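# Unpack heat sink and slip sheet onto pads, then rack tools

## Task

Lift the finned metal heat sink and the slip sheet beneath it out of their crate. Set the heat sink upright with fins pointing up, wholly within the outline of the small pad, and lay the sheet flat, wholly within the outline of the large pad. Afterwards return every tool to the stand slot it came from, release it and withdraw the arm well away from the tools. The heat sink is wider than grip50 can hold. A tool locked to the arm counts as part of the arm.

## Robot and tools

Robot: one Flexiv Rizon 4 arm (7 joints) with a tool changer at the wrist. It can lock one of three tools hung in a stand: grip50 (two-finger, 50 mm stroke, too narrow for the heat sink), grip85 (two-finger, 85 mm stroke) and cup (suction). Nothing may be pushed or knocked off the table; drops, slams and hard shoves count against the work.

Frames. Results report poses in the scene frame: origin on the table top under the arm base, +z up, +y to the left when looking along +x. Positions are metres, orientation is a wxyz quaternion. Motion commands, by contrast, are expressed in the changer face's own axes; its z axis points out of the arm. Tool points from the face centre, in mm along face x, y, z: grip50 grip point (0, -25, 180); grip85 grip point (0, 0, 173) closed, about 13 mm closer when fully open; cup rim centre (0, 0, 175). Both grippers close along face x. The cup compresses by up to about 12 mm when sealed.

A row is 14 numbers, each in [-1, 1], in this order: dx, dy, dz, rx, ry, rz, tool/lock, grip50_position, grip50_force_limit, grip50_speed, grip85_position, grip85_force_limit, grip85_speed, cup_suction. The first six are an offset, not a pose: they describe where the changer face should be relative to its measured pose when the action began, in face axes, with 1.0 equal to 0.6 m of translation or 180 degrees of rotation; rx, ry, rz form a single rotation vector. Every row in an action refers back to that same start pose, not to the previous row. lock: positive locks, negative unlocks, 0 keeps the last command. Gripper position: +1 fully open; grip50 pads touch near -0.65, grip85 near -0.8; -1 means close until blocked. Force limit runs from about 20 N at -1 up to 185 N (grip50) or 235 N (grip85) at +1. Speed spans roughly 20 to 150 mm/s. cup_suction above 0.01 is on, otherwise off and vented; it persists between actions.

execute_actions(actions): a list of actions; each action is a table of up to 15 rows, one per 1/30 s step, the last row repeated to fill 15 steps. One shared row format for the single arm. An empty list just returns state and images. Per step the commanded pose is clipped to 70 mm and 16 degrees from the measured pose, so large offsets need several actions.

move(target, speed, blocking): target is one 14-number row; its first six are an offset from the pose in the latest result that showed one. The face travels a straight line there; speed in m/s, 0.002 to 0.5 (default 0.25), rotation capped at twice that in rad/s; path length 0.5 to 10 s. It does not avoid obstacles and can overshoot speed near full reach. The result adds a move: line (done, off_target, moving, held, fault) plus limits (paced = clipped, held = steps blocked) and distance to target. With blocking=false, check progress with wait(0); other motion calls are refused until the move ends or stop is called.

wait(seconds 0 to 10) lets time pass; stop brakes a running move; zoom_image(camera cam_head_left or cam_head_right, region [x0, y0, x1, y1] pixels, max 504 square) enlarges part of the latest image; read_manual gives licence texts; finished_scene(scene) ends the scene irreversibly once the goal holds.

Result lines: end effector pose and velocities, joint positions and torques (noisy, offset), Hand target (where the controller is driving), step readings with HELD marking held-back steps, "pose unreachable" when the clearance check altered a command, tool_id, plate_near, locked, unlocked, in_stand, unlock_refused, gripper readings and cup readings. Tool readings show n/a until that tool is locked and ready.

Tool pick-up: bring the face flat onto the tool plate within about 1 mm and 1 degree, with face -y toward the fork's open side. When plate_near is 1, send lock +1 and wait for locked = 1. The gripper then cycles closed and open by itself before obeying. Withdraw by lifting 10 to 30 mm (about 20), then at least 110 mm along face -y out of the fork, then up. Return by the reverse route; when in_stand is 1, hold still, send lock -1, wait for unlocked = 1, then leave. Unlocking elsewhere is refused. Slots are 180 mm apart; fork arms lie 40 to 70 mm either side along face x, reach 45 mm toward the open side, and sit 18 mm below a hung plate's face.

Gripping: send position -1 and keep it; object_status 2 means closed on something (0 moving, 1 blocked opening, 3 reached target or pads met, also possible on thin items). grip50 opening in mm is about (250 - measured) times 0.202; grip85 counts: 78 ≈ 60 mm, 130 ≈ 40 mm, 180 ≈ 20 mm, 230 pads meet. Suction: turn on, seat the whole rim on a smooth flat area away from edges and holes; cup_part_present becomes 1 at cup_suction_measured 0.50. To release, set the object down, switch off, rise 15 mm. Unlocking the cup drops what it holds.

Avoid faults: 200 N external force or joint torque at load limits (waist and shoulder 107, upper arm roll and elbow 55.6, wrist joints 33.9 N m) halts the arm for 10 s. Approach contacts slowly and don't aim far past them. Holding loads heats motors; MOTOR HOT warns at 65 °C, brakes engage at 80 °C. Loose objects may occasionally be nudged by outside pushes.

Each tool is called after "Request:" by a JSON object that holds its "fn" and its "kwargs".

## Session

Request:
{"fn": "execute_actions", "kwargs": {"actions": []}}

Scene clock: 0.00 s.
end_effector_position=(+0.4411, +0.0072, +0.3020) locked=0 unlocked=1 plate_near=0 in_stand=0 unlock_refused=0 tool_id=none grip50_position_measured=n/a grip50_object_status=n/a grip85_position_measured=n/a grip85_object_status=n/a cup_suction_measured=n/a cup_part_present=n/a end_effector_quat_wxyz=(+0.002, +1.000, +0.008, -0.003) end_effector_velocity=(-0.000, +0.000, -0.000) end_effector_angular_velocity=(-0.001, -0.000, +0.001)
Joint positions: [ 0.212 -0.112  0.049  2.364 -0.01   0.904  0.266]
Joint velocities: [-0.     0.     0.     0.    -0.001  0.    -0.   ]
Joint torques (N m, as the joint torque sensors report them, + toward a larger angle): no reading
Hand target: +0.441, +0.007, +0.302; +0.002, +1.000, +0.008, -0.003

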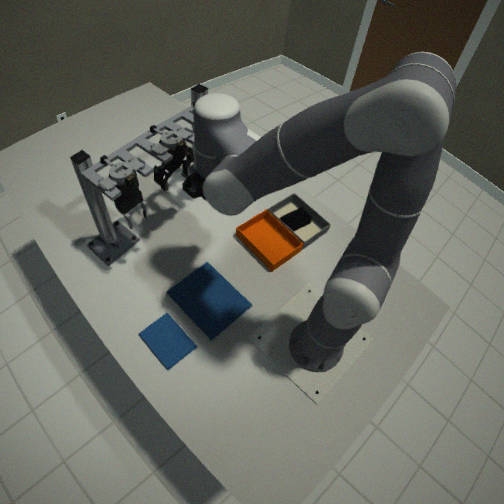

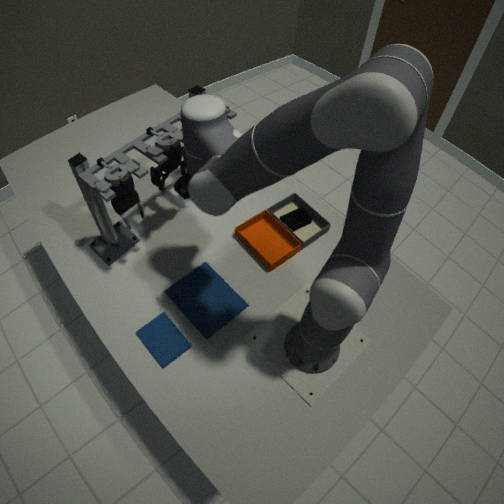

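Request:
{"fn": "zoom_image", "kwargs": {"camera": "cam_head_left", "region": [60, 70, 340, 290]}}

Request:
{"fn": "move", "kwargs": {"target": [-0.3,0.5,0,0,0,0,0,1,0,0,1,0,0,0]}}

Region (60, 70, 340, 290) of cam_head_left's 504x504 image, scaled by 1.800, with more detail than that image has; it fills the top 396 rows of this view, and the rest is white.

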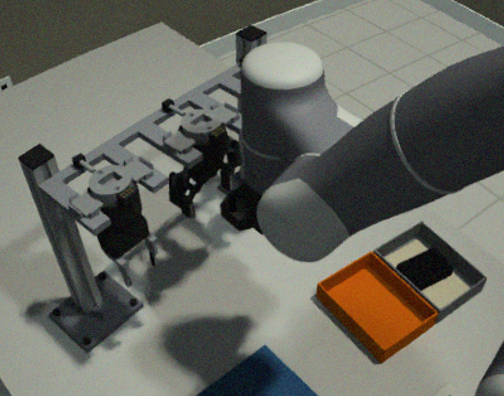

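Scene clock: 2.20 s.
end_effector_position=(+0.2653, -0.2957, +0.3044) locked=0 unlocked=1 plate_near=0 in_stand=0 unlock_refused=0 tool_id=none grip50_position_measured=n/a grip50_object_status=n/a grip85_position_measured=n/a grip85_object_status=n/a cup_suction_measured=n/a cup_part_present=n/a end_effector_quat_wxyz=(+0.003, +1.000, +0.008, -0.003) end_effector_velocity=(-0.000, -0.001, +0.000) end_effector_angular_velocity=(+0.001, -0.000, +0.001)
Joint positions: [-0.228  0.055 -0.353  2.549 -0.036  0.927 -0.556]
Joint velocities: [-0.001 -0.002 -0.003 -0.002  0.002 -0.    -0.007]
Joint torques (N m, as the joint torque sensors report them, + toward a larger angle): [ -1.55  22.62   0.29 -22.25  -2.52   4.16  -0.03]
Hand target: +0.265, -0.296, +0.304; +0.003, +1.000, +0.008, -0.003
Off the commanded pose: 0.001 m, 0 deg.
move: done

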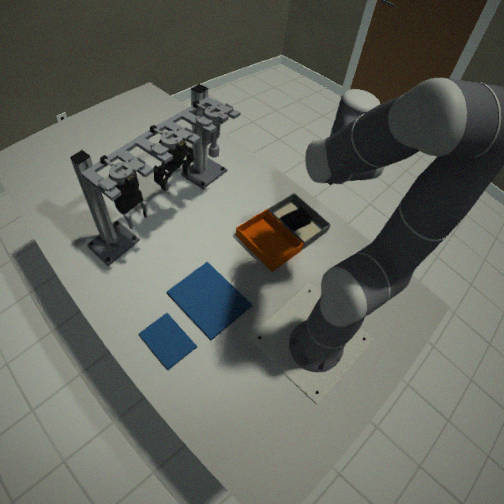

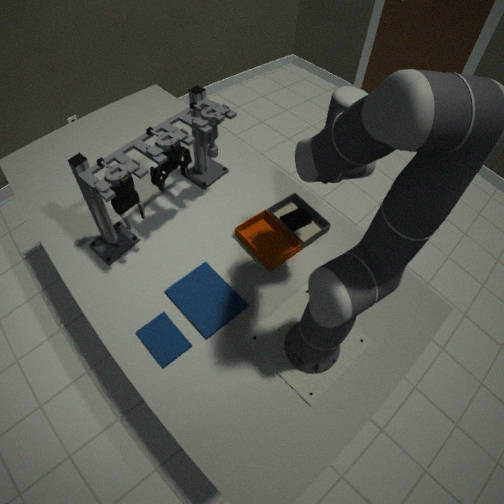

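Request:
{"fn": "move", "kwargs": {"target": [0.31,-0.66,-0.16,0,0,-0.5,0,1,0,0,1,0,0,0]}}

Scene clock: 6.10 s.
end_effector_position=(+0.4465, +0.1037, +0.3977) locked=0 unlocked=1 plate_near=0 in_stand=0 unlock_refused=0 tool_id=none grip50_position_measured=n/a grip50_object_status=n/a grip85_position_measured=n/a grip85_object_status=n/a cup_suction_measured=n/a cup_part_present=n/a end_effector_quat_wxyz=(+0.000, +0.702, +0.712, -0.003) end_effector_velocity=(+0.001, +0.001, +0.000) end_effector_angular_velocity=(+0.001, +0.001, +0.005)
Joint positions: [ 0.387  0.033  0.076  2.198  0.001  0.594 -1.11 ]
Joint velocities: [ 0.002 -0.002  0.    -0.003  0.001 -0.001 -0.004]
Joint torques (N m, as the joint torque sensors report them, + toward a larger angle): [  0.3   29.75   1.45 -27.48  -3.95   3.92   0.  ]
Hand target: +0.446, +0.104, +0.398; +0.000, +0.702, +0.713, -0.003
Off the commanded pose: 0.001 m, 0 deg.
move: done

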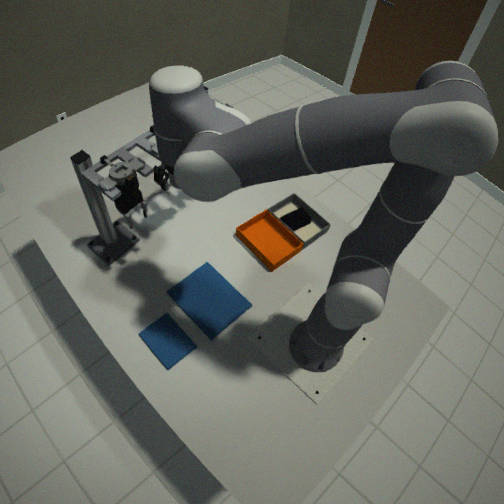

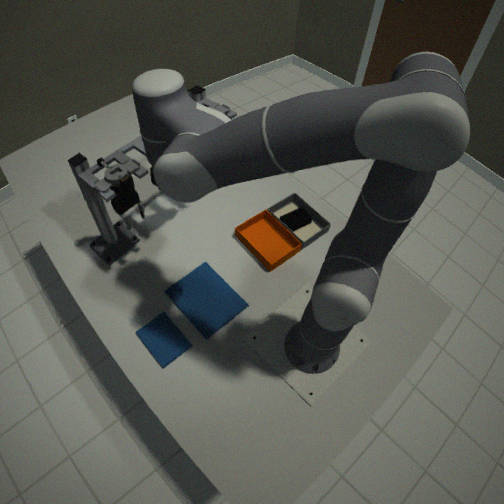

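Request:
{"fn": "move", "kwargs": {"target": [-0.41,0.26,0.06,0,0,0,0,1,0,0,1,0,0,0]}}

Request:
{"fn": "zoom_image", "kwargs": {"camera": "cam_head_left", "region": [60, 40, 340, 260]}}

Scene clock: 8.23 s.
end_effector_position=(+0.6053, -0.1407, +0.3616) locked=0 unlocked=1 plate_near=0 in_stand=0 unlock_refused=0 tool_id=none grip50_position_measured=n/a grip50_object_status=n/a grip85_position_measured=n/a grip85_object_status=n/a cup_suction_measured=n/a cup_part_present=n/a end_effector_quat_wxyz=(+0.000, +0.702, +0.712, -0.004) end_effector_velocity=(+0.001, -0.001, +0.000) end_effector_angular_velocity=(+0.001, -0.000, -0.000)
Joint positions: [ 0.12  -0.379 -0.208  1.786  0.089  0.584 -1.695]
Joint velocities: [-0.002 -0.003 -0.    -0.005  0.002 -0.002 -0.003]
Joint torques (N m, as the joint torque sensors report them, + toward a larger angle): [ -1.32  46.89  -2.25 -27.45  -3.44   3.9   -0.15]
Hand target: +0.605, -0.141, +0.362; +0.000, +0.702, +0.712, -0.004
Off the commanded pose: 0.001 m, 0 deg.
move: done

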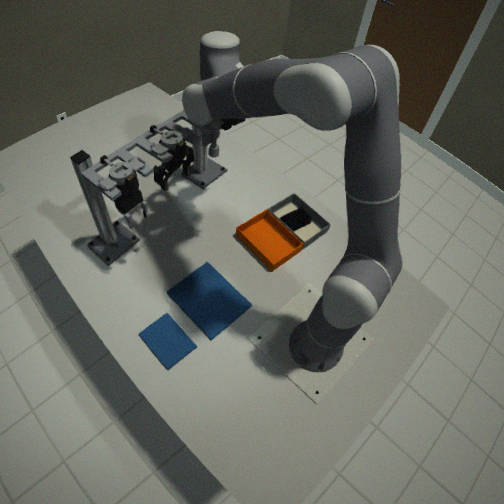

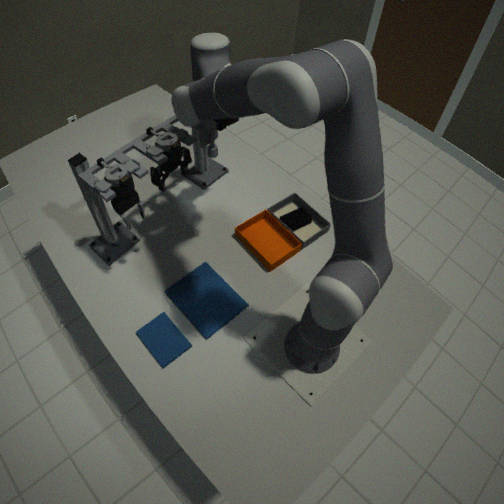

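Region (60, 40, 340, 260) of cam_head_left's 504x504 image, scaled by 1.800, with more detail than that image has; it fills the top 396 rows of this view, and the rest is white.

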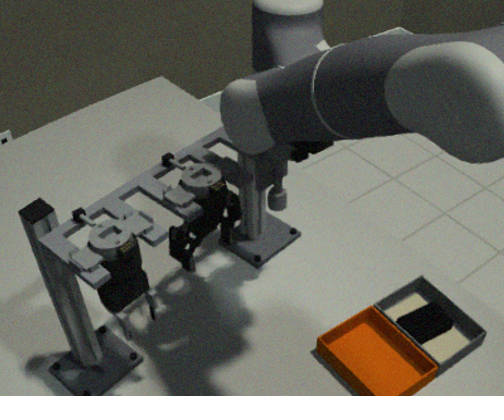

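Request:
{"fn": "move", "kwargs": {"target": [0.37,0.16,0,0,0,0,0,1,0,0,1,0,0,0]}}

Request:
{"fn": "zoom_image", "kwargs": {"camera": "cam_head_left", "region": [60, 0, 340, 260]}}

Scene clock: 19.23 s.
end_effector_position=(+0.6294, -0.0818, +0.3615) locked=0 unlocked=1 plate_near=0 in_stand=0 unlock_refused=0 tool_id=none grip50_position_measured=n/a grip50_object_status=n/a grip85_position_measured=n/a grip85_object_status=n/a cup_suction_measured=n/a cup_part_present=n/a end_effector_quat_wxyz=(+0.001, +0.702, +0.712, -0.004) end_effector_velocity=(+0.000, +0.000, +0.000) end_effector_angular_velocity=(+0.000, -0.000, +0.000)
Joint positions: [ 0.191 -0.409 -0.182  1.739  0.082  0.57  -1.593]
Joint velocities: [ 0. -0. -0. -0.  0. -0. -0.]
Joint torques (N m, as the joint torque sensors report them, + toward a larger angle): [  2.4   50.43   3.51 -26.94  -2.97   4.73   0.06]
Hand target: +0.629, -0.081, +0.361; +0.001, +0.702, +0.712, -0.003
Off the commanded pose: 0.178 m, 0 deg.
FORCE FAULT: contact force on the arm reached its limit, and the arm stopped for 10 seconds. The contact can be on any part of the arm, not only on its tool. That time counts as 20 of the actions that you can send in this scene. The arm's remaining commands of this call were not run. The arm holds still and accepts commands again. Move the arm away from the contact; if what it grips holds it there, let go first. Pushing or pulling that hard again can fault the arm again.
move: fault

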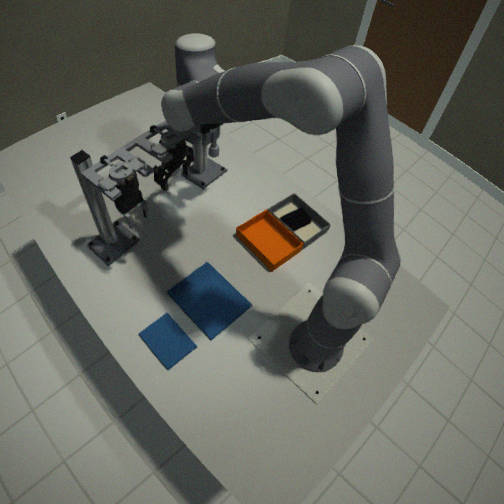

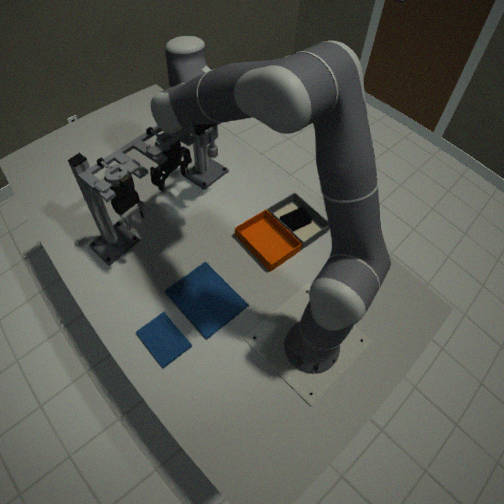

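Region (60, 0, 340, 260) of cam_head_left's 504x504 image, scaled by 1.800, with more detail than that image has; it fills the top 468 rows of this view, and the rest is white.

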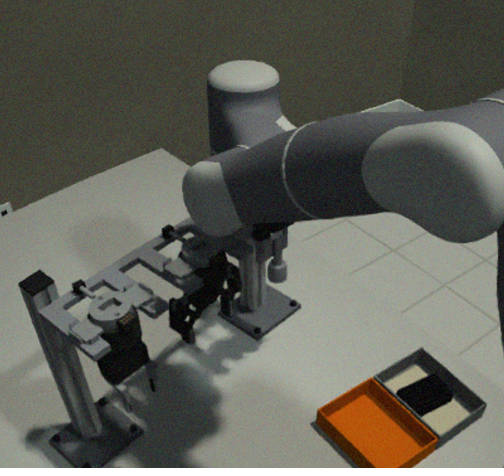

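Request:
{"fn": "move", "kwargs": {"target": [0,-0.03,-0.15,0,0,0,0,1,0,0,1,0,0,0], "speed": 0.1}}

Request:
{"fn": "move", "kwargs": {"target": [0.22,0,0,0,0,0,0,1,0,0,1,0,0,0], "speed": 0.1}}

Request:
{"fn": "move", "kwargs": {"target": [0,0,0.2,0,0,0,0,1,0,0,1,0,0,0], "speed": 0.02}}

Request:
{"fn": "zoom_image", "kwargs": {"camera": "cam_head_left", "region": [60, 0, 340, 260]}}

Scene clock: 20.80 s.
end_effector_position=(+0.6119, -0.0817, +0.4515) locked=0 unlocked=1 plate_near=0 in_stand=0 unlock_refused=0 tool_id=none grip50_position_measured=n/a grip50_object_status=n/a grip85_position_measured=n/a grip85_object_status=n/a cup_suction_measured=n/a cup_part_present=n/a end_effector_quat_wxyz=(+0.001, +0.702, +0.712, -0.004) end_effector_velocity=(-0.000, -0.000, +0.001) end_effector_angular_velocity=(-0.001, +0.001, -0.000)
Joint positions: [ 0.197 -0.267 -0.185  1.686  0.049  0.379 -1.571]
Joint velocities: [-0.     0.002 -0.    -0.001 -0.001 -0.003  0.   ]
Joint torques (N m, as the joint torque sensors report them, + toward a larger angle): [  0.55  46.26  -1.28 -29.7   -4.73   3.91   0.78]
Hand target: +0.612, -0.082, +0.452; +0.001, +0.702, +0.712, -0.004
Off the commanded pose: 0.000 m, 0 deg.
move: done

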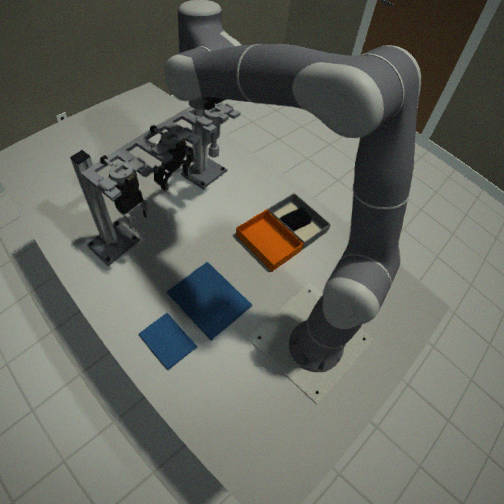

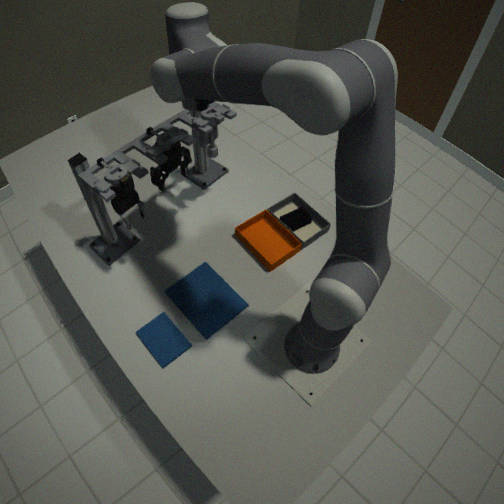

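Scene clock: 22.47 s.
end_effector_position=(+0.6104, +0.0502, +0.4509) locked=0 unlocked=1 plate_near=0 in_stand=0 unlock_refused=0 tool_id=none grip50_position_measured=n/a grip50_object_status=n/a grip85_position_measured=n/a grip85_object_status=n/a cup_suction_measured=n/a cup_part_present=n/a end_effector_quat_wxyz=(+0.001, +0.702, +0.712, -0.003) end_effector_velocity=(+0.000, +0.001, +0.000) end_effector_angular_velocity=(-0.001, -0.001, -0.000)
Joint positions: [ 0.346 -0.26  -0.105  1.695  0.026  0.384 -1.337]
Joint velocities: [ 0.002 -0.     0.    -0.    -0.001  0.001  0.003]
Joint torques (N m, as the joint torque sensors report them, + toward a larger angle): [  0.99  44.92   0.62 -29.95  -4.75   3.96   0.76]
Hand target: +0.610, +0.050, +0.451; +0.001, +0.702, +0.712, -0.003
Off the commanded pose: 0.000 m, 0 deg.
move: done

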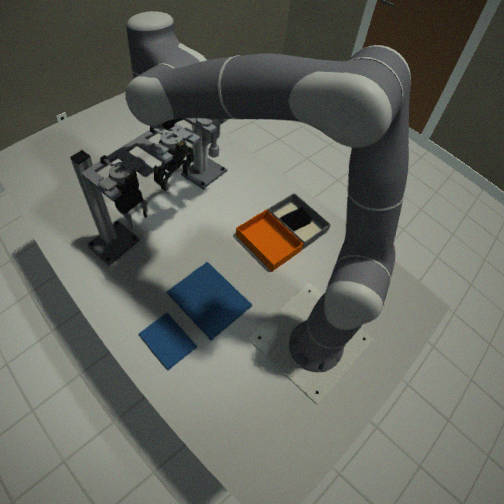

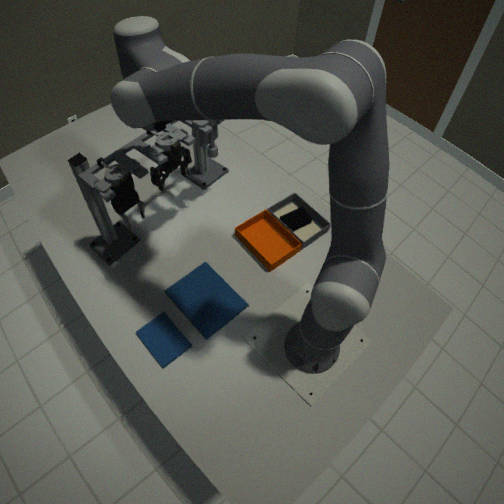

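Scene clock: 37.87 s.
end_effector_position=(+0.6180, +0.0501, +0.3607) locked=0 unlocked=1 plate_near=0 in_stand=0 unlock_refused=0 tool_id=none grip50_position_measured=n/a grip50_object_status=n/a grip85_position_measured=n/a grip85_object_status=n/a cup_suction_measured=n/a cup_part_present=n/a end_effector_quat_wxyz=(+0.014, +0.701, +0.713, +0.011) end_effector_velocity=(-0.000, -0.000, -0.000) end_effector_angular_velocity=(-0.000, +0.000, -0.001)
Joint positions: [ 0.342 -0.37  -0.103  1.813  0.034  0.649 -1.348]
Joint velocities: [-0. -0. -0.  0.  0. -0. -0.]
Joint torques (N m, as the joint torque sensors report them, + toward a larger angle): [  1.46  45.11   2.5  -19.13  -1.75   0.74   0.39]
Hand target: +0.617, +0.050, +0.359; +0.012, +0.701, +0.713, +0.010
Off the commanded pose: 0.031 m, 2 deg.
TORQUE FAULT: the external load on joint 4 (elbow) reached its load limit, and the arm stopped for 10 seconds. That time counts as 20 of the actions that you can send in this scene. The arm's remaining commands of this call were not run. The arm holds where it stopped, with the lock number at 0 and the other tool numbers unchanged, and accepts commands again: back off and push less far. The arm stops again, at the same cost, whenever a joint's load reaches its limit.
move: fault

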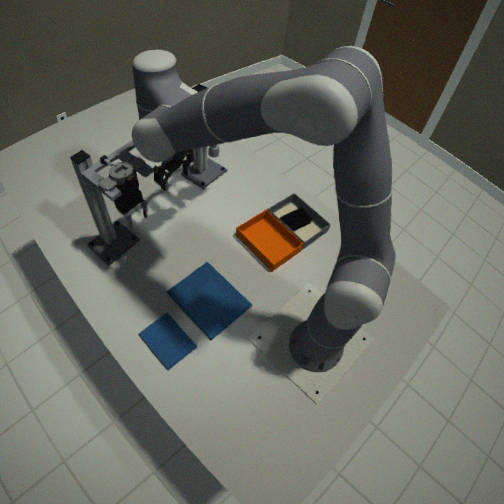

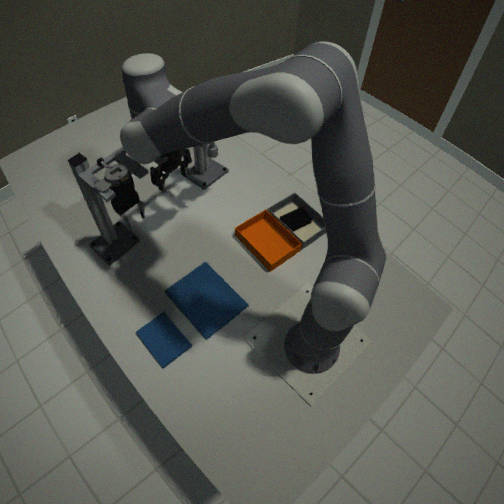

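Region (60, 0, 340, 260) of cam_head_left's 504x504 image, scaled by 1.800, with more detail than that image has; it fills the top 468 rows of this view, and the rest is white.

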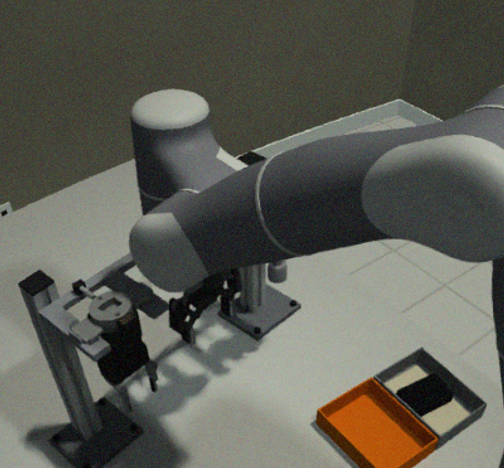

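Request:
{"fn": "move", "kwargs": {"target": [0,0,-0.04,0,0,0,0,1,0,0,1,0,0,0], "speed": 0.05}}

Scene clock: 39.20 s.
end_effector_position=(+0.6172, +0.0502, +0.3845) locked=0 unlocked=1 plate_near=0 in_stand=0 unlock_refused=0 tool_id=none grip50_position_measured=n/a grip50_object_status=n/a grip85_position_measured=n/a grip85_object_status=n/a cup_suction_measured=n/a cup_part_present=n/a end_effector_quat_wxyz=(+0.014, +0.701, +0.713, +0.011) end_effector_velocity=(-0.000, +0.000, +0.001) end_effector_angular_velocity=(+0.001, +0.001, -0.000)
Joint positions: [ 0.343 -0.337 -0.103  1.791  0.029  0.594 -1.345]
Joint velocities: [ 0.     0.001 -0.    -0.001  0.001 -0.003  0.   ]
Joint torques (N m, as the joint torque sensors report them, + toward a larger angle): [  0.02  47.3   -1.13 -27.72  -4.33   4.03   0.8 ]
Hand target: +0.617, +0.050, +0.385; +0.014, +0.701, +0.713, +0.011
Off the commanded pose: 0.000 m, 0 deg.
move: done

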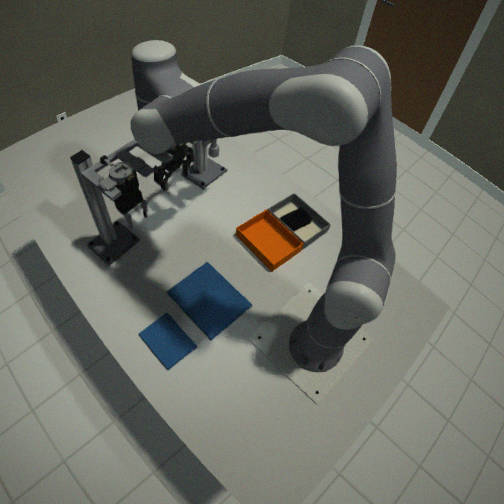

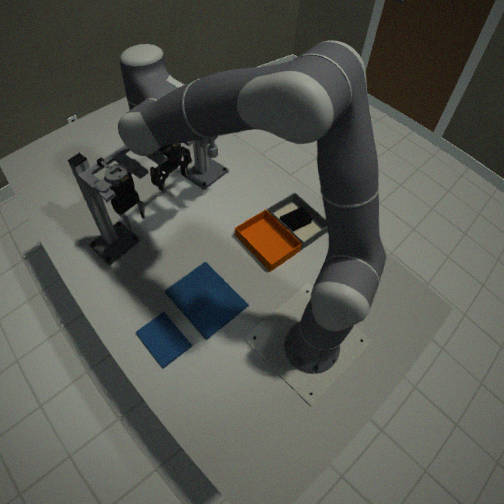

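Request:
{"fn": "move", "kwargs": {"target": [-0.05,-0.06,0,0.0113,0.0013,0.0054,0,1,0,0,1,0,0,0], "speed": 0.05}}

Request:
{"fn": "execute_actions", "kwargs": {"actions": [[[0,0,0.008,0,0,0,0,1,0,0,1,0,0,0]],[[0,0,0.008,0,0,0,0,1,0,0,1,0,0,0]],[[0,0,0.008,0,0,0,0,1,0,0,1,0,0,0]],[[0,0,0.008,0,0,0,0,1,0,0,1,0,0,0]],[[0,0,0.008,0,0,0,0,1,0,0,1,0,0,0]],[[0,0,0.008,0,0,0,0,1,0,0,1,0,0,0]],[[0,0,0.008,0,0,0,0,1,0,0,1,0,0,0]],[[0,0,0.008,0,0,0,0,1,0,0,1,0,0,0]],[[0,0,0.008,0,0,0,0,1,0,0,1,0,0,0]],[[0,0,0.008,0,0,0,0,1,0,0,1,0,0,0]],[[0,0,0.008,0,0,0,0,1,0,0,1,0,0,0]],[[0,0,0.008,0,0,0,0,1,0,0,1,0,0,0]]]}}

Scene clock: 40.87 s.
end_effector_position=(+0.5819, +0.0198, +0.3834) locked=0 unlocked=1 plate_near=0 in_stand=0 unlock_refused=0 tool_id=none grip50_position_measured=n/a grip50_object_status=n/a grip85_position_measured=n/a grip85_object_status=n/a cup_suction_measured=n/a cup_part_present=n/a end_effector_quat_wxyz=(-0.000, +0.707, +0.707, +0.000) end_effector_velocity=(-0.001, -0.001, -0.000) end_effector_angular_velocity=(+0.001, +0.002, -0.001)
Joint positions: [ 0.311 -0.261 -0.106  1.887  0.036  0.581 -1.37 ]
Joint velocities: [-0.001  0.002  0.     0.003  0.001 -0.    -0.001]
Joint torques (N m, as the joint torque sensors report them, + toward a larger angle): [ -1.45  44.49  -0.93 -27.23  -3.75   3.93  -0.18]
Hand target: +0.582, +0.020, +0.383; -0.000, +0.707, +0.707, +0.000
Off the commanded pose: 0.000 m, 0 deg.
move: done

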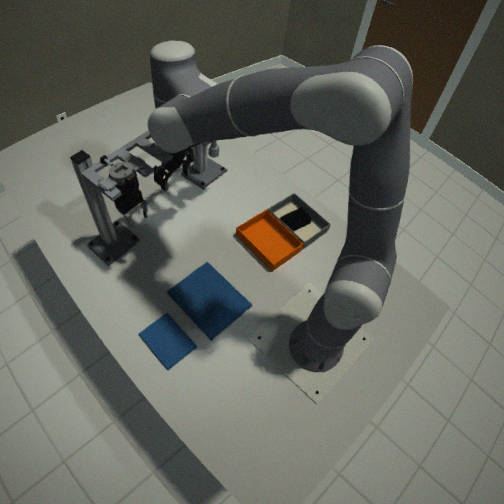

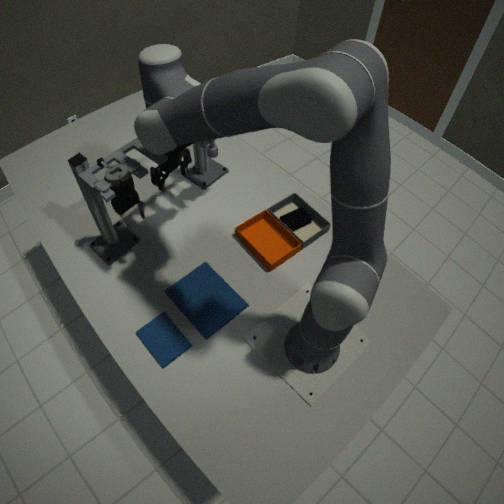

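Scene clock: 46.87 s.
end_effector_position=(+0.5836, +0.0198, +0.3584) locked=0 unlocked=1 plate_near=0 in_stand=0 unlock_refused=0 tool_id=none grip50_position_measured=n/a grip50_object_status=n/a grip85_position_measured=n/a grip85_object_status=n/a cup_suction_measured=n/a cup_part_present=n/a end_effector_quat_wxyz=(+0.011, +0.708, +0.706, +0.018) end_effector_velocity=(-0.000, +0.000, -0.000) end_effector_angular_velocity=(-0.000, -0.000, +0.001)
Joint positions: [ 0.31  -0.292 -0.104  1.935  0.043  0.703 -1.372]
Joint velocities: [ 0.  0.  0.  0. -0.  0. -0.]
Joint torques (N m, as the joint torque sensors report them, + toward a larger angle): [  0.01  -8.93  -0.83 -23.66  -2.8    9.67  -1.04]
Hand target: +0.584, +0.020, +0.354; +0.010, +0.708, +0.706, +0.016
Off the commanded pose: 0.005 m, 0 deg.
Step readings (end_effector_position; steps 1 to 15: 1st action; 16 to 30: 2nd action; 31 to 45: 3rd action; 46 to 60: 4th action; 61 to 75: 5th action; 76 to 90: 6th action; 91 to 105: 7th action; 106 to 120: 8th action; 121 to 135: 9th action; 136 to 150: 10th action; 151 to 165: 11th action; 166 to 180: 12th action):
0: (+0.5819, +0.0198, +0.3834)
1: (+0.5819, +0.0198, +0.3832)
2: (+0.5821, +0.0198, +0.3821)
4: (+0.5818, +0.0198, +0.3796)
8: (+0.5819, +0.0198, +0.3789)
15: (+0.5819, +0.0198, +0.3787)
16: (+0.5819, +0.0198, +0.3785)
17: (+0.5821, +0.0198, +0.3773)
19: (+0.5818, +0.0197, +0.3749)
23: (+0.5819, +0.0197, +0.3742)
30: (+0.5819, +0.0197, +0.3740)
31: (+0.5819, +0.0197, +0.3737)
32: (+0.5821, +0.0197, +0.3726)
34: (+0.5818, +0.0197, +0.3702)
38: (+0.5819, +0.0197, +0.3694)
45: (+0.5819, +0.0197, +0.3693)
46: (+0.5819, +0.0197, +0.3690)
47: (+0.5821, +0.0197, +0.3679)
49: (+0.5818, +0.0196, +0.3655)
53: (+0.5819, +0.0196, +0.3647)
60: (+0.5819, +0.0196, +0.3646)
61: (+0.5819, +0.0196, +0.3643)
62: (+0.5821, +0.0196, +0.3632)
64: (+0.5818, +0.0196, +0.3608)
68: (+0.5820, +0.0196, +0.3602)
75: (+0.5820, +0.0196, +0.3602)
76: (+0.5820, +0.0196, +0.3600)
77: (+0.5826, +0.0197, +0.3597)
79: (+0.5833, +0.0198, +0.3594)
83: (+0.5833, +0.0197, +0.3593)
90: (+0.5833, +0.0197, +0.3593)
91: (+0.5834, +0.0197, +0.3593)
92: (+0.5835, +0.0198, +0.3592)
94: (+0.5835, +0.0198, +0.3591)
98: (+0.5836, +0.0198, +0.3591)
105: (+0.5836, +0.0198, +0.3591)
106: (+0.5836, +0.0198, +0.3590)
107: (+0.5836, +0.0198, +0.3590)
109: (+0.5836, +0.0198, +0.3590)
113: (+0.5836, +0.0198, +0.3589)
120: (+0.5836, +0.0198, +0.3589)
121: (+0.5836, +0.0198, +0.3589)
122: (+0.5836, +0.0198, +0.3589)
124: (+0.5836, +0.0198, +0.3588)
128: (+0.5836, +0.0198, +0.3588)
135: (+0.5836, +0.0198, +0.3588)
136: (+0.5836, +0.0198, +0.3588)
137: (+0.5836, +0.0198, +0.3587)
139: (+0.5836, +0.0198, +0.3587)
143: (+0.5836, +0.0198, +0.3587)
150: (+0.5836, +0.0198, +0.3587)
151: (+0.5836, +0.0198, +0.3586)
152: (+0.5836, +0.0198, +0.3586)
154: (+0.5836, +0.0198, +0.3586)
158: (+0.5836, +0.0198, +0.3585)
165: (+0.5836, +0.0198, +0.3585)
166: (+0.5836, +0.0198, +0.3585)
167: (+0.5836, +0.0198, +0.3585)
169: (+0.5836, +0.0198, +0.3584)
173: (+0.5836, +0.0198, +0.3584)
180: end_effector_position above

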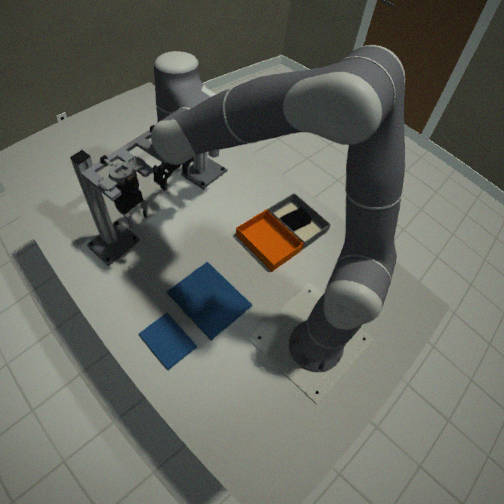

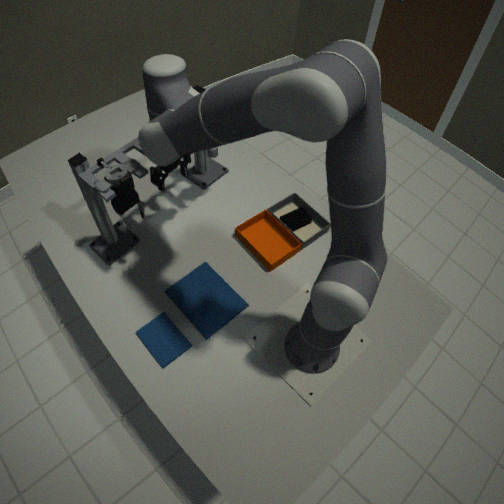

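Request:
{"fn": "move", "kwargs": {"target": [0,0,-0.015,0.013,-0.0031,-0.0009,0,1,0,0,1,0,0,0], "speed": 0.05}}

Request:
{"fn": "move", "kwargs": {"target": [0.05,0.1,0,0,0,0,0,1,0,0,1,0,0,0], "speed": 0.05}}

Request:
{"fn": "execute_actions", "kwargs": {"actions": [[[0,0,0.008,0,0,0,0,1,0,0,1,0,0,0]],[[0,0,0.008,0,0,0,0,1,0,0,1,0,0,0]],[[0,0,0.006,0,0,0,0,1,0,0,1,0,0,0]],[[0,0,0.006,0,0,0,0,1,0,0,1,0,0,0]]]}}

Scene clock: 47.93 s.
end_effector_position=(+0.5832, +0.0199, +0.3672) locked=0 unlocked=1 plate_near=0 in_stand=0 unlock_refused=0 tool_id=none grip50_position_measured=n/a grip50_object_status=n/a grip85_position_measured=n/a grip85_object_status=n/a cup_suction_measured=n/a cup_part_present=n/a end_effector_quat_wxyz=(+0.000, +0.707, +0.707, +0.001) end_effector_velocity=(+0.000, -0.000, +0.001) end_effector_angular_velocity=(-0.002, +0.006, +0.001)
Joint positions: [ 0.31  -0.286 -0.105  1.902  0.04   0.622 -1.372]
Joint velocities: [-0.    -0.    -0.    -0.005 -0.001 -0.011 -0.   ]
Joint torques (N m, as the joint torque sensors report them, + toward a larger angle): [ -1.74  44.83  -1.33 -26.85  -4.17   4.23  -0.19]
Hand target: +0.583, +0.020, +0.367; +0.000, +0.707, +0.707, +0.001
Off the commanded pose: 0.000 m, 0 deg.
move: done

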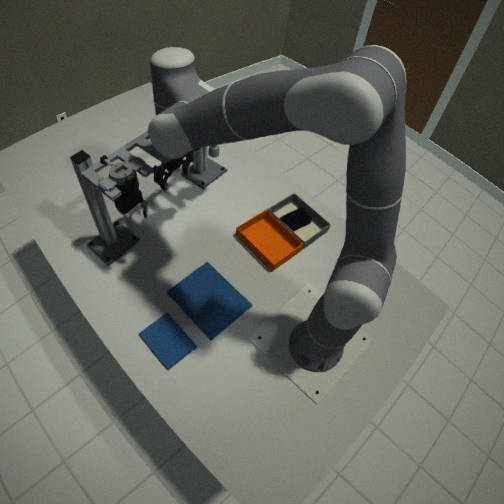

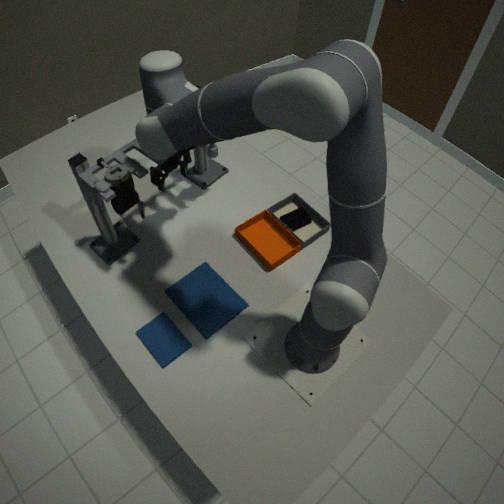

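Scene clock: 49.57 s.
end_effector_position=(+0.6432, +0.0496, +0.3673) locked=0 unlocked=1 plate_near=0 in_stand=0 unlock_refused=0 tool_id=none grip50_position_measured=n/a grip50_object_status=n/a grip85_position_measured=n/a grip85_object_status=n/a cup_suction_measured=n/a cup_part_present=n/a end_effector_quat_wxyz=(+0.000, +0.707, +0.707, +0.001) end_effector_velocity=(+0.001, +0.000, +0.000) end_effector_angular_velocity=(+0.000, -0.001, -0.000)
Joint positions: [ 0.328 -0.425 -0.107  1.695  0.055  0.554 -1.356]
Joint velocities: [-0.    -0.003  0.    -0.005  0.    -0.002  0.   ]
Joint torques (N m, as the joint torque sensors report them, + toward a larger angle): [  0.2   50.53  -0.9  -27.69  -3.71   3.95   0.96]
Hand target: +0.643, +0.050, +0.367; +0.000, +0.707, +0.707, +0.001
Off the commanded pose: 0.000 m, 0 deg.
move: done

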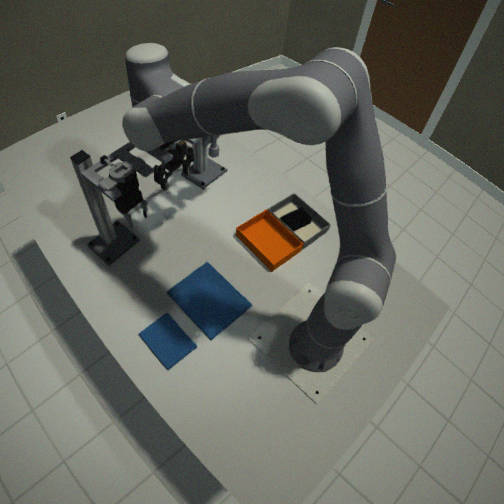

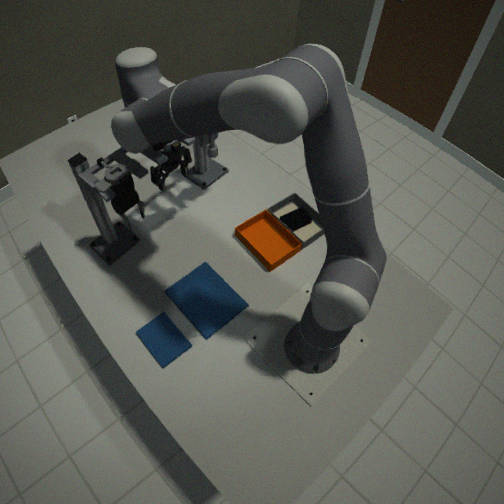

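Scene clock: 51.57 s.
end_effector_position=(+0.6463, +0.0499, +0.3600) locked=0 unlocked=1 plate_near=0 in_stand=0 unlock_refused=0 tool_id=none grip50_position_measured=n/a grip50_object_status=n/a grip85_position_measured=n/a grip85_object_status=n/a cup_suction_measured=n/a cup_part_present=n/a end_effector_quat_wxyz=(+0.006, +0.707, +0.708, +0.007) end_effector_velocity=(-0.000, +0.000, -0.000) end_effector_angular_velocity=(+0.000, -0.000, +0.000)
Joint positions: [ 0.328 -0.437 -0.106  1.704  0.053  0.593 -1.356]
Joint velocities: [-0.001 -0.     0.001  0.    -0.     0.001 -0.   ]
Joint torques (N m, as the joint torque sensors report them, + toward a larger angle): [ -1.61  28.12   1.4  -16.2   -1.5    4.14   0.  ]
Hand target: +0.645, +0.050, +0.356; +0.004, +0.707, +0.707, +0.005
Off the commanded pose: 0.004 m, 0 deg.
Step readings (end_effector_position; steps 1 to 15: 1st action; 16 to 30: 2nd action; 31 to 45: 3rd action; 46 to 60: 4th action):
0: (+0.6432, +0.0496, +0.3673)
1: (+0.6432, +0.0496, +0.3670)
2: (+0.6434, +0.0496, +0.3660)
4: (+0.6431, +0.0495, +0.3635)
8: (+0.6432, +0.0495, +0.3628)
15: (+0.6432, +0.0495, +0.3626)
16: (+0.6432, +0.0495, +0.3623)
17: (+0.6434, +0.0495, +0.3613)
19: (+0.6436, +0.0496, +0.3600)
23: (+0.6439, +0.0497, +0.3600)
30: (+0.6439, +0.0497, +0.3600)
31: (+0.6439, +0.0497, +0.3599)
32: (+0.6444, +0.0497, +0.3599)
34: (+0.6449, +0.0498, +0.3599)
38: (+0.6451, +0.0498, +0.3599)
45: (+0.6451, +0.0498, +0.3599)
46: (+0.6452, +0.0498, +0.3599)
47: (+0.6456, +0.0498, +0.3600)
49: (+0.6462, +0.0499, +0.3600)
53: (+0.6463, +0.0499, +0.3600)
60: end_effector_position above

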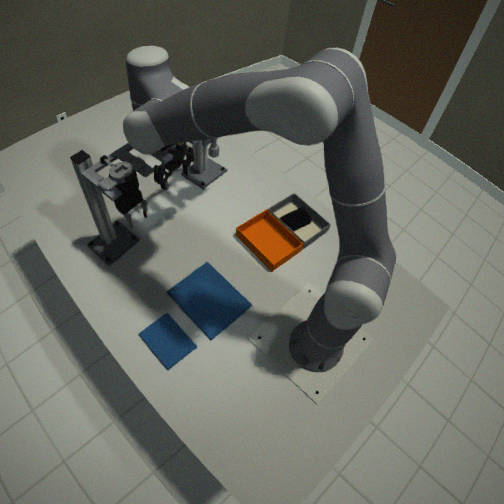

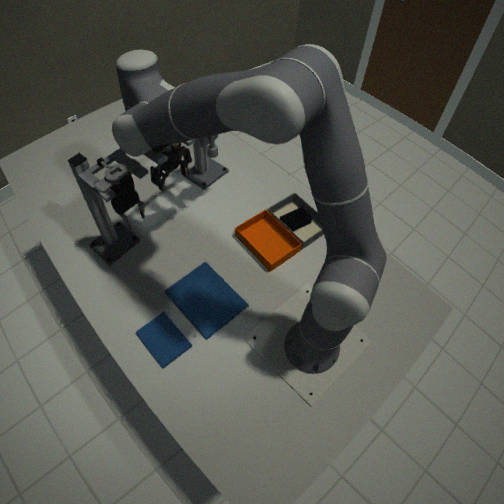

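Request:
{"fn": "move", "kwargs": {"target": [0,0,-0.015,0.006,0,0,0,1,0,0,1,0,0,0], "speed": 0.05}}

Request:
{"fn": "move", "kwargs": {"target": [0.14,-0.04,0,0,0,0,0,1,0,0,1,0,0,0], "speed": 0.05}}

Request:
{"fn": "execute_actions", "kwargs": {"actions": [[[0,0,0.008,0,0,0,0,1,0,0,1,0,0,0]],[[0,0,0.008,0,0,0,0,1,0,0,1,0,0,0]],[[0,0,0.006,0,0,0,0,1,0,0,1,0,0,0]],[[0,0,0.006,0,0,0,0,1,0,0,1,0,0,0]],[[0,0,0.006,0,0,0,0,1,0,0,1,0,0,0]],[[0,0,0.006,0,0,0,0,1,0,0,1,0,0,0]],[[0,0,0.006,0,0,0,0,1,0,0,1,0,0,0]],[[0,0,0.006,0,0,0,0,1,0,0,1,0,0,0]],[[0,0,0.006,0,0,0,0,1,0,0,1,0,0,0]],[[0,0,0.006,0,0,0,0,1,0,0,1,0,0,0]]]}}

Scene clock: 52.67 s.
end_effector_position=(+0.6462, +0.0499, +0.3689) locked=0 unlocked=1 plate_near=0 in_stand=0 unlock_refused=0 tool_id=none grip50_position_measured=n/a grip50_object_status=n/a grip85_position_measured=n/a grip85_object_status=n/a cup_suction_measured=n/a cup_part_present=n/a end_effector_quat_wxyz=(-0.000, +0.707, +0.707, +0.001) end_effector_velocity=(-0.000, +0.000, +0.001) end_effector_angular_velocity=(+0.000, +0.003, +0.000)
Joint positions: [ 0.326 -0.43  -0.105  1.682  0.055  0.545 -1.357]
Joint velocities: [ 0.     0.    -0.    -0.003  0.001 -0.006 -0.   ]
Joint torques (N m, as the joint torque sensors report them, + toward a larger angle): [ -1.81  52.04   0.09 -27.72  -3.75   3.99  -0.19]
Hand target: +0.646, +0.050, +0.369; -0.000, +0.707, +0.708, +0.001
Off the commanded pose: 0.000 m, 0 deg.
move: done

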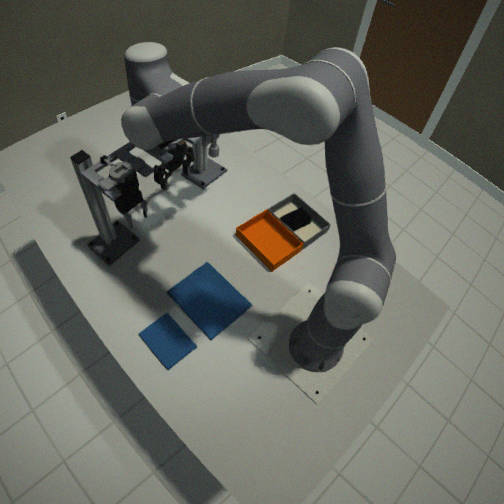

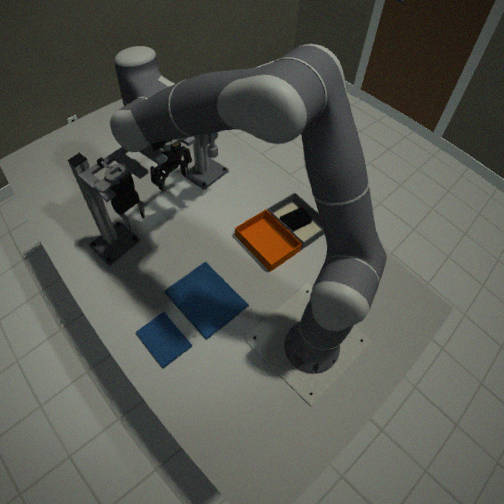

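Scene clock: 54.73 s.
end_effector_position=(+0.6223, +0.1337, +0.3691) locked=0 unlocked=1 plate_near=0 in_stand=0 unlock_refused=0 tool_id=none grip50_position_measured=n/a grip50_object_status=n/a grip85_position_measured=n/a grip85_object_status=n/a cup_suction_measured=n/a cup_part_present=n/a end_effector_quat_wxyz=(-0.000, +0.707, +0.707, +0.001) end_effector_velocity=(-0.000, +0.001, -0.000) end_effector_angular_velocity=(+0.000, +0.000, -0.000)
Joint positions: [ 0.436 -0.405 -0.07   1.721  0.035  0.561 -1.206]
Joint velocities: [ 0.002  0.    -0.     0.     0.001 -0.     0.002]
Joint torques (N m, as the joint torque sensors report them, + toward a larger angle): [  0.5   51.11   0.2  -27.28  -4.35   4.96   0.95]
Hand target: +0.622, +0.134, +0.369; -0.000, +0.707, +0.707, +0.001
Off the commanded pose: 0.000 m, 0 deg.
move: done

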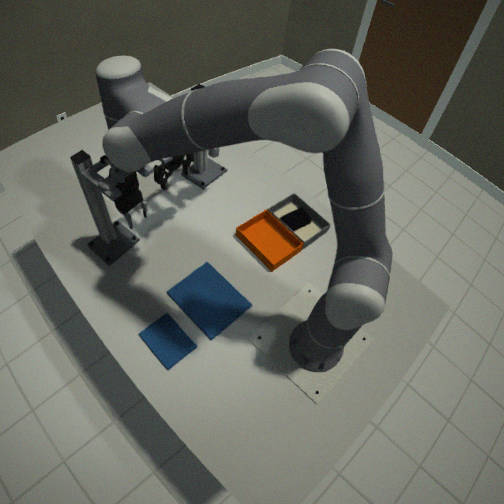

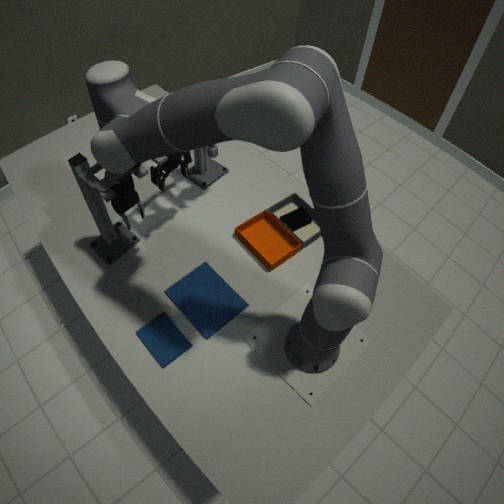

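Scene clock: 59.73 s.
end_effector_position=(+0.6330, +0.1362, +0.3608) locked=0 unlocked=1 plate_near=0 in_stand=0 unlock_refused=0 tool_id=none grip50_position_measured=n/a grip50_object_status=n/a grip85_position_measured=n/a grip85_object_status=n/a cup_suction_measured=n/a cup_part_present=n/a end_effector_quat_wxyz=(+0.015, +0.706, +0.708, +0.027) end_effector_velocity=(-0.000, +0.000, -0.000) end_effector_angular_velocity=(-0.000, +0.000, +0.001)
Joint positions: [ 0.434 -0.427 -0.07   1.733  0.031  0.655 -1.207]
Joint velocities: [ 0. -0.  0.  0. -0.  0.  0.]
Joint torques (N m, as the joint torque sensors report them, + toward a larger angle): [ -0.97  27.07   1.44 -15.88  -2.35   3.39   0.11]
Hand target: +0.632, +0.136, +0.357; +0.013, +0.706, +0.708, +0.023
Off the commanded pose: 0.004 m, 0 deg.
Step readings (end_effector_position; steps 1 to 15: 1st action; 16 to 30: 2nd action; 31 to 45: 3rd action; 46 to 60: 4th action; 61 to 75: 5th action; 76 to 90: 6th action; 91 to 105: 7th action; 106 to 120: 8th action; 121 to 135: 9th action; 136 to 150: 10th action):
0: (+0.6223, +0.1337, +0.3691)
1: (+0.6223, +0.1337, +0.3688)
2: (+0.6225, +0.1338, +0.3678)
4: (+0.6222, +0.1336, +0.3653)
8: (+0.6223, +0.1337, +0.3645)
15: (+0.6223, +0.1337, +0.3644)
16: (+0.6223, +0.1336, +0.3641)
17: (+0.6225, +0.1337, +0.3630)
19: (+0.6225, +0.1337, +0.3612)
23: (+0.6227, +0.1338, +0.3610)
30: (+0.6228, +0.1338, +0.3610)
31: (+0.6228, +0.1338, +0.3608)
32: (+0.6232, +0.1339, +0.3607)
34: (+0.6237, +0.1341, +0.3606)
38: (+0.6239, +0.1341, +0.3605)
45: (+0.6240, +0.1341, +0.3605)
46: (+0.6240, +0.1341, +0.3605)
47: (+0.6245, +0.1343, +0.3604)
49: (+0.6250, +0.1344, +0.3603)
53: (+0.6252, +0.1345, +0.3602)
60: (+0.6252, +0.1345, +0.3602)
61: (+0.6252, +0.1345, +0.3601)
62: (+0.6257, +0.1346, +0.3600)
64: (+0.6261, +0.1348, +0.3600)
68: (+0.6263, +0.1348, +0.3600)
75: (+0.6264, +0.1349, +0.3600)
76: (+0.6264, +0.1349, +0.3600)
77: (+0.6269, +0.1350, +0.3600)
79: (+0.6274, +0.1352, +0.3601)
83: (+0.6276, +0.1353, +0.3601)
90: (+0.6277, +0.1353, +0.3601)
91: (+0.6277, +0.1353, +0.3601)
92: (+0.6281, +0.1354, +0.3602)
94: (+0.6286, +0.1354, +0.3602)
98: (+0.6289, +0.1354, +0.3603)
105: (+0.6290, +0.1354, +0.3603)
106: (+0.6290, +0.1354, +0.3603)
107: (+0.6295, +0.1355, +0.3603)
109: (+0.6300, +0.1355, +0.3604)
113: (+0.6303, +0.1355, +0.3604)
120: (+0.6303, +0.1355, +0.3604)
121: (+0.6304, +0.1356, +0.3604)
122: (+0.6308, +0.1357, +0.3605)
124: (+0.6314, +0.1358, +0.3606)
128: (+0.6316, +0.1359, +0.3606)
135: (+0.6317, +0.1359, +0.3606)
136: (+0.6318, +0.1359, +0.3606)
137: (+0.6322, +0.1361, +0.3607)
139: (+0.6327, +0.1362, +0.3608)
143: (+0.6330, +0.1362, +0.3608)
150: end_effector_position above

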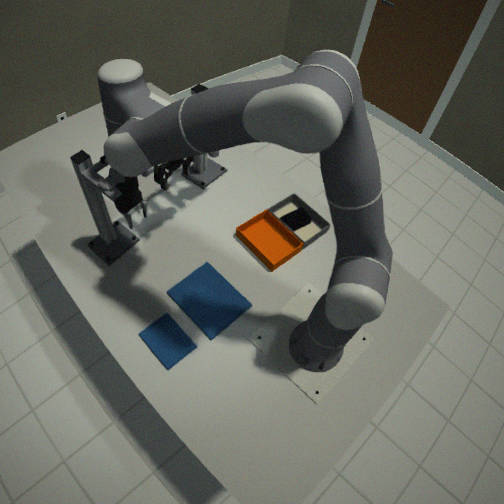

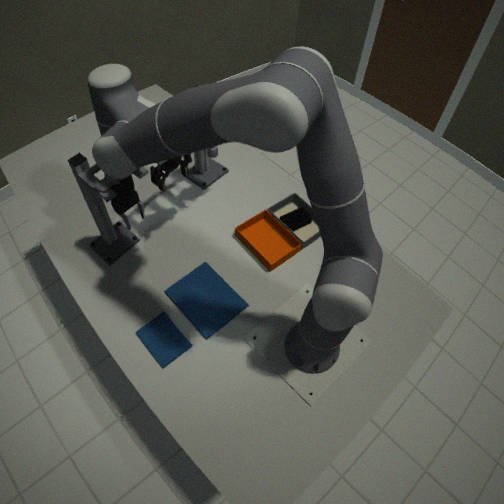

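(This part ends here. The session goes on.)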